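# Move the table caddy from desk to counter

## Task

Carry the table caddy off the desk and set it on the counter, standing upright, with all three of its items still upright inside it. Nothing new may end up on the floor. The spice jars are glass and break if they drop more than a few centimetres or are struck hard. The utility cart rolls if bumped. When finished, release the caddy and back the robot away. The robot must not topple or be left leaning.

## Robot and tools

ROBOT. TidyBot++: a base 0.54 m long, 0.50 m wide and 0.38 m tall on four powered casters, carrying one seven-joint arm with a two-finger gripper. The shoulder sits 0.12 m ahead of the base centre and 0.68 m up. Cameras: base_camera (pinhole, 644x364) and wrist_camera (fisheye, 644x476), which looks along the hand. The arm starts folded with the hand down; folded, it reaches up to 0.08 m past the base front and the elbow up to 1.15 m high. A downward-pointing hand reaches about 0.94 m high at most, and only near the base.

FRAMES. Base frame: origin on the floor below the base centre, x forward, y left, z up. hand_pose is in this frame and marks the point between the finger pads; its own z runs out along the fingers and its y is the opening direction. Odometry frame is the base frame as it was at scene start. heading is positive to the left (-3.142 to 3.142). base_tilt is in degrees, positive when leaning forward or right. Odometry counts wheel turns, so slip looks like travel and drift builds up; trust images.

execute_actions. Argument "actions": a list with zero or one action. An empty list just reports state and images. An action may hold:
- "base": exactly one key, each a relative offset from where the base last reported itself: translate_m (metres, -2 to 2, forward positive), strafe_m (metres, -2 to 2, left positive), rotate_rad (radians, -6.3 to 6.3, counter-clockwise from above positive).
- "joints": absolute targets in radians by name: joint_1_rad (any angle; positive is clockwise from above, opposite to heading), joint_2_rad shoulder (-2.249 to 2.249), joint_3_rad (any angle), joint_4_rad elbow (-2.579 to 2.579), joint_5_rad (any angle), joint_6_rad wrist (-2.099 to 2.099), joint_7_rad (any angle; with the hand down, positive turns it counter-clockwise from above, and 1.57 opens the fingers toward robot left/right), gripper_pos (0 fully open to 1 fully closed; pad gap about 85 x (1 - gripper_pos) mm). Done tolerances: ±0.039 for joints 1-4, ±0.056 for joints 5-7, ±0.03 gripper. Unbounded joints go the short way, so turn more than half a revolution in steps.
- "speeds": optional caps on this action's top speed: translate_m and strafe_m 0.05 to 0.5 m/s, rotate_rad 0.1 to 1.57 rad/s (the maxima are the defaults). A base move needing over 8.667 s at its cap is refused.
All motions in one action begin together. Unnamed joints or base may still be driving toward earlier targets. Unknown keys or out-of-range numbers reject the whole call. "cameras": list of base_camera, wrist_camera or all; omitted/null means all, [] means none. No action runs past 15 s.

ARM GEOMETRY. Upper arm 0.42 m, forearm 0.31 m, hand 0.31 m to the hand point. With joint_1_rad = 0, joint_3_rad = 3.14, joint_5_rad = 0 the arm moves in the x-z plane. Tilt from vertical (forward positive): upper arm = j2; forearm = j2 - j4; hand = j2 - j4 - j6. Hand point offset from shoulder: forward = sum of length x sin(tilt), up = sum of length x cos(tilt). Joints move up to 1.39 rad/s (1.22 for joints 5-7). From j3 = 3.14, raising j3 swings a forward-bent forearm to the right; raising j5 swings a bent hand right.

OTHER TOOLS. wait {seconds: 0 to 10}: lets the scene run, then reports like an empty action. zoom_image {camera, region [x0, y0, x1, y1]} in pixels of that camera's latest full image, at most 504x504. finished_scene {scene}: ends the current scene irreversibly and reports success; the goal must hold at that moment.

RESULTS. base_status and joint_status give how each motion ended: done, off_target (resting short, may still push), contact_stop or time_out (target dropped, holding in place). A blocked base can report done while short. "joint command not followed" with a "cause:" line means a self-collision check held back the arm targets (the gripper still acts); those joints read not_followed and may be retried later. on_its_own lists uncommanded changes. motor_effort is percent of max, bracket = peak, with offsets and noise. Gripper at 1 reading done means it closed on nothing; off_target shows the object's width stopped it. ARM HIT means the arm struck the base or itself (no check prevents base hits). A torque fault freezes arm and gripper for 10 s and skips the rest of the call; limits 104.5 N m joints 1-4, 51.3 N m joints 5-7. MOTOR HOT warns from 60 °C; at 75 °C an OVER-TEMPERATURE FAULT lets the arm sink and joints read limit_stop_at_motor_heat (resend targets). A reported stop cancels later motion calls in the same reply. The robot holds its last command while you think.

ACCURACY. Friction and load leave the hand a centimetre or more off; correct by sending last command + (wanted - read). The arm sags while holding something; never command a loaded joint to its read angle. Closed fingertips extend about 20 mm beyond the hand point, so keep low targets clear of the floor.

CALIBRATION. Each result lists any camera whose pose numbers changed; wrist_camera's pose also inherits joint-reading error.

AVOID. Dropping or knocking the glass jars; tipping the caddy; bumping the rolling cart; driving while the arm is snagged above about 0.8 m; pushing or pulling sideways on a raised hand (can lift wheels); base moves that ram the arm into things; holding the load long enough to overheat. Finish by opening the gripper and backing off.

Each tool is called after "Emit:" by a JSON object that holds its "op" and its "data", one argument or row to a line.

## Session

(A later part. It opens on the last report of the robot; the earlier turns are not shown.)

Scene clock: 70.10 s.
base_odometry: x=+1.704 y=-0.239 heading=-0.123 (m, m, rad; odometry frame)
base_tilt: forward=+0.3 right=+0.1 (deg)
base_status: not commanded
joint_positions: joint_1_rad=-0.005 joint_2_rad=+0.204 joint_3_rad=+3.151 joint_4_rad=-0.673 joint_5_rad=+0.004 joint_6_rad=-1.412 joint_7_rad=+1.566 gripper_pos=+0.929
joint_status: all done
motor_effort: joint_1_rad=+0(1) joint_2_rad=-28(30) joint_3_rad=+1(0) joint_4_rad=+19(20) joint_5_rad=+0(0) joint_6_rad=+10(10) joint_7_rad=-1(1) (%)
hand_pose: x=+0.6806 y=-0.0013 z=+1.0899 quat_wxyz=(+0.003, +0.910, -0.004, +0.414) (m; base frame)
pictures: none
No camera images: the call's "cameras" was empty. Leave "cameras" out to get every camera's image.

Emit:
{"op": "execute_actions", "data": {
  "actions": [
    {"joints":{"gripper_pos":0.55}}
  ],
  "cameras": ["wrist_camera"]
}}

Emit:
{"op": "execute_actions", "data": {
  "actions": [
    {"joints":{"joint_4_rad":-0.35,"joint_6_rad":-1.68}}
  ],
  "cameras": ["wrist_camera"]
}}

Emit:
{"op": "execute_actions", "data": {
  "actions": [
    {"base":{"translate_m":-0.45}}
  ],
  "cameras": ["wrist_camera"]
}}

Scene clock: 71.07 s.
base_odometry: x=+1.704 y=-0.239 heading=-0.123 (m, m, rad; odometry frame)
base_tilt: forward=+0.3 right=+0.2 (deg)
base_status: not commanded
joint_positions: joint_1_rad=-0.005 joint_2_rad=+0.191 joint_3_rad=+3.151 joint_4_rad=-0.673 joint_5_rad=+0.004 joint_6_rad=-1.394 joint_7_rad=+1.566 gripper_pos=+0.550
joint_status: all done
motor_effort: joint_1_rad=-1(0) joint_2_rad=-24(28) joint_3_rad=+1(0) joint_4_rad=+16(18) joint_5_rad=+0(0) joint_6_rad=+7(9) joint_7_rad=+0(1) (%)
hand_pose: x=+0.6786 y=-0.0013 z=+1.1015 quat_wxyz=(+0.003, +0.904, -0.004, +0.427) (m; base frame)
pictures: wrist_camera
camera_calibration (this result's frames):
wrist_camera: T_world_to_cam=[[0.0382632, -0.997489, -0.0596013, 0.0488579], [-0.567532, 0.0273988, -0.822895, 1.36707], [0.822462, 0.0653123, -0.565059, 0.192216], [0, 0, 0, 1]] pos_world=[0.615898, -0.00127502, 1.23648]
Images, in order (width x height): wrist_camera 644x476.

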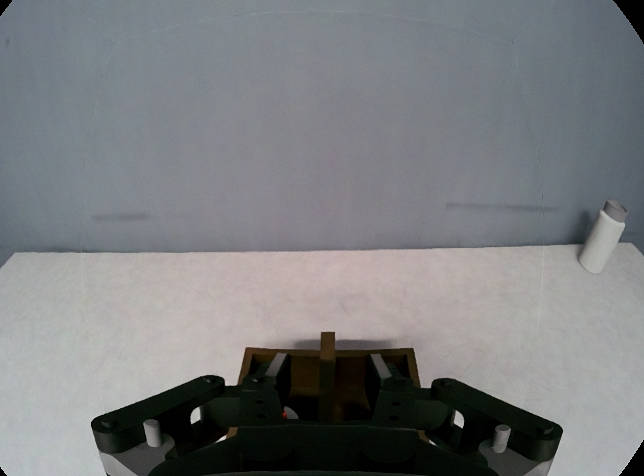

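Scene clock: 72.50 s.
base_odometry: x=+1.704 y=-0.239 heading=-0.123 (m, m, rad; odometry frame)
base_tilt: forward=+0.3 right=+0.2 (deg)
base_status: not commanded
joint_positions: joint_1_rad=-0.005 joint_2_rad=+0.185 joint_3_rad=+3.151 joint_4_rad=-0.370 joint_5_rad=+0.004 joint_6_rad=-1.646 joint_7_rad=+1.566 gripper_pos=+0.550
joint_status: all done
motor_effort: joint_1_rad=+0(1) joint_2_rad=-20(26) joint_3_rad=+0(0) joint_4_rad=+13(17) joint_5_rad=+0(0) joint_6_rad=+8(8) joint_7_rad=+0(1) (%)
hand_pose: x=+0.6135 y=-0.0010 z=+1.1792 quat_wxyz=(+0.002, +0.891, -0.005, +0.453) (m; base frame)
pictures: wrist_camera
camera_calibration (this result's frames):
wrist_camera: T_world_to_cam=[[0.0410434, -0.997475, -0.0579632, 0.0526777], [-0.519222, 0.0282712, -0.854171, 1.40136], [0.853653, 0.0651538, -0.516751, 0.213514], [0, 0, 0, 1]] pos_world=[0.543186, -0.000984633, 1.31038]
Images, in order (width x height): wrist_camera 644x476.

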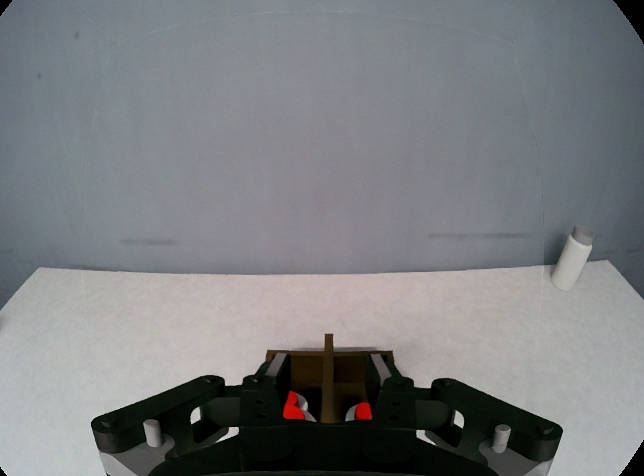

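Scene clock: 74.87 s.
base_odometry: x=+1.258 y=-0.183 heading=-0.123 (m, m, rad; odometry frame)
base_tilt: forward=+0.3 right=+0.1 (deg)
base_status: done
joint_positions: joint_1_rad=-0.006 joint_2_rad=+0.173 joint_3_rad=+3.151 joint_4_rad=-0.368 joint_5_rad=+0.004 joint_6_rad=-1.647 joint_7_rad=+1.566 gripper_pos=+0.550
joint_status: not commanded
motor_effort: joint_1_rad=+0(3) joint_2_rad=-20(25) joint_3_rad=+0(1) joint_4_rad=+12(15) joint_5_rad=+1(1) joint_6_rad=+7(7) joint_7_rad=+0(1) (%)
hand_pose: x=+0.6070 y=-0.0007 z=+1.1858 quat_wxyz=(+0.002, +0.888, -0.004, +0.459) (m; base frame)
pictures: wrist_camera
camera_calibration (this result's frames):
wrist_camera: T_world_to_cam=[[0.0426439, -0.99743, -0.0575836, 0.052248], [-0.508079, 0.0279766, -0.860856, 1.40471], [0.860254, 0.0659673, -0.50558, 0.205179], [0, 0, 0, 1]] pos_world=[0.534972, -0.000720619, 1.316]
Images, in order (width x height): wrist_camera 644x476.

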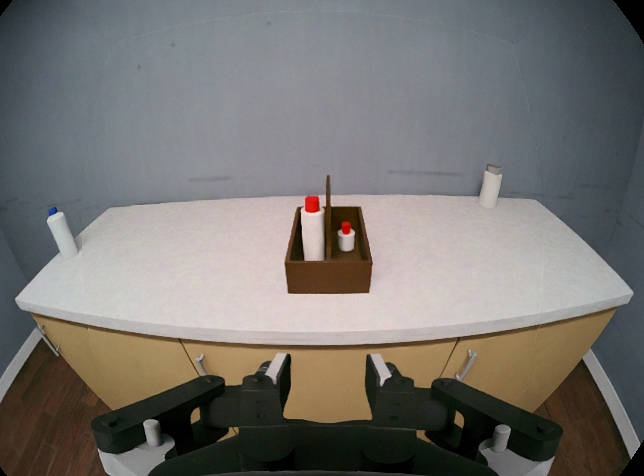

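Emit:
{"op": "finished_scene", "data": {
  "scene": 2
}}

The scene is finished: the task was done.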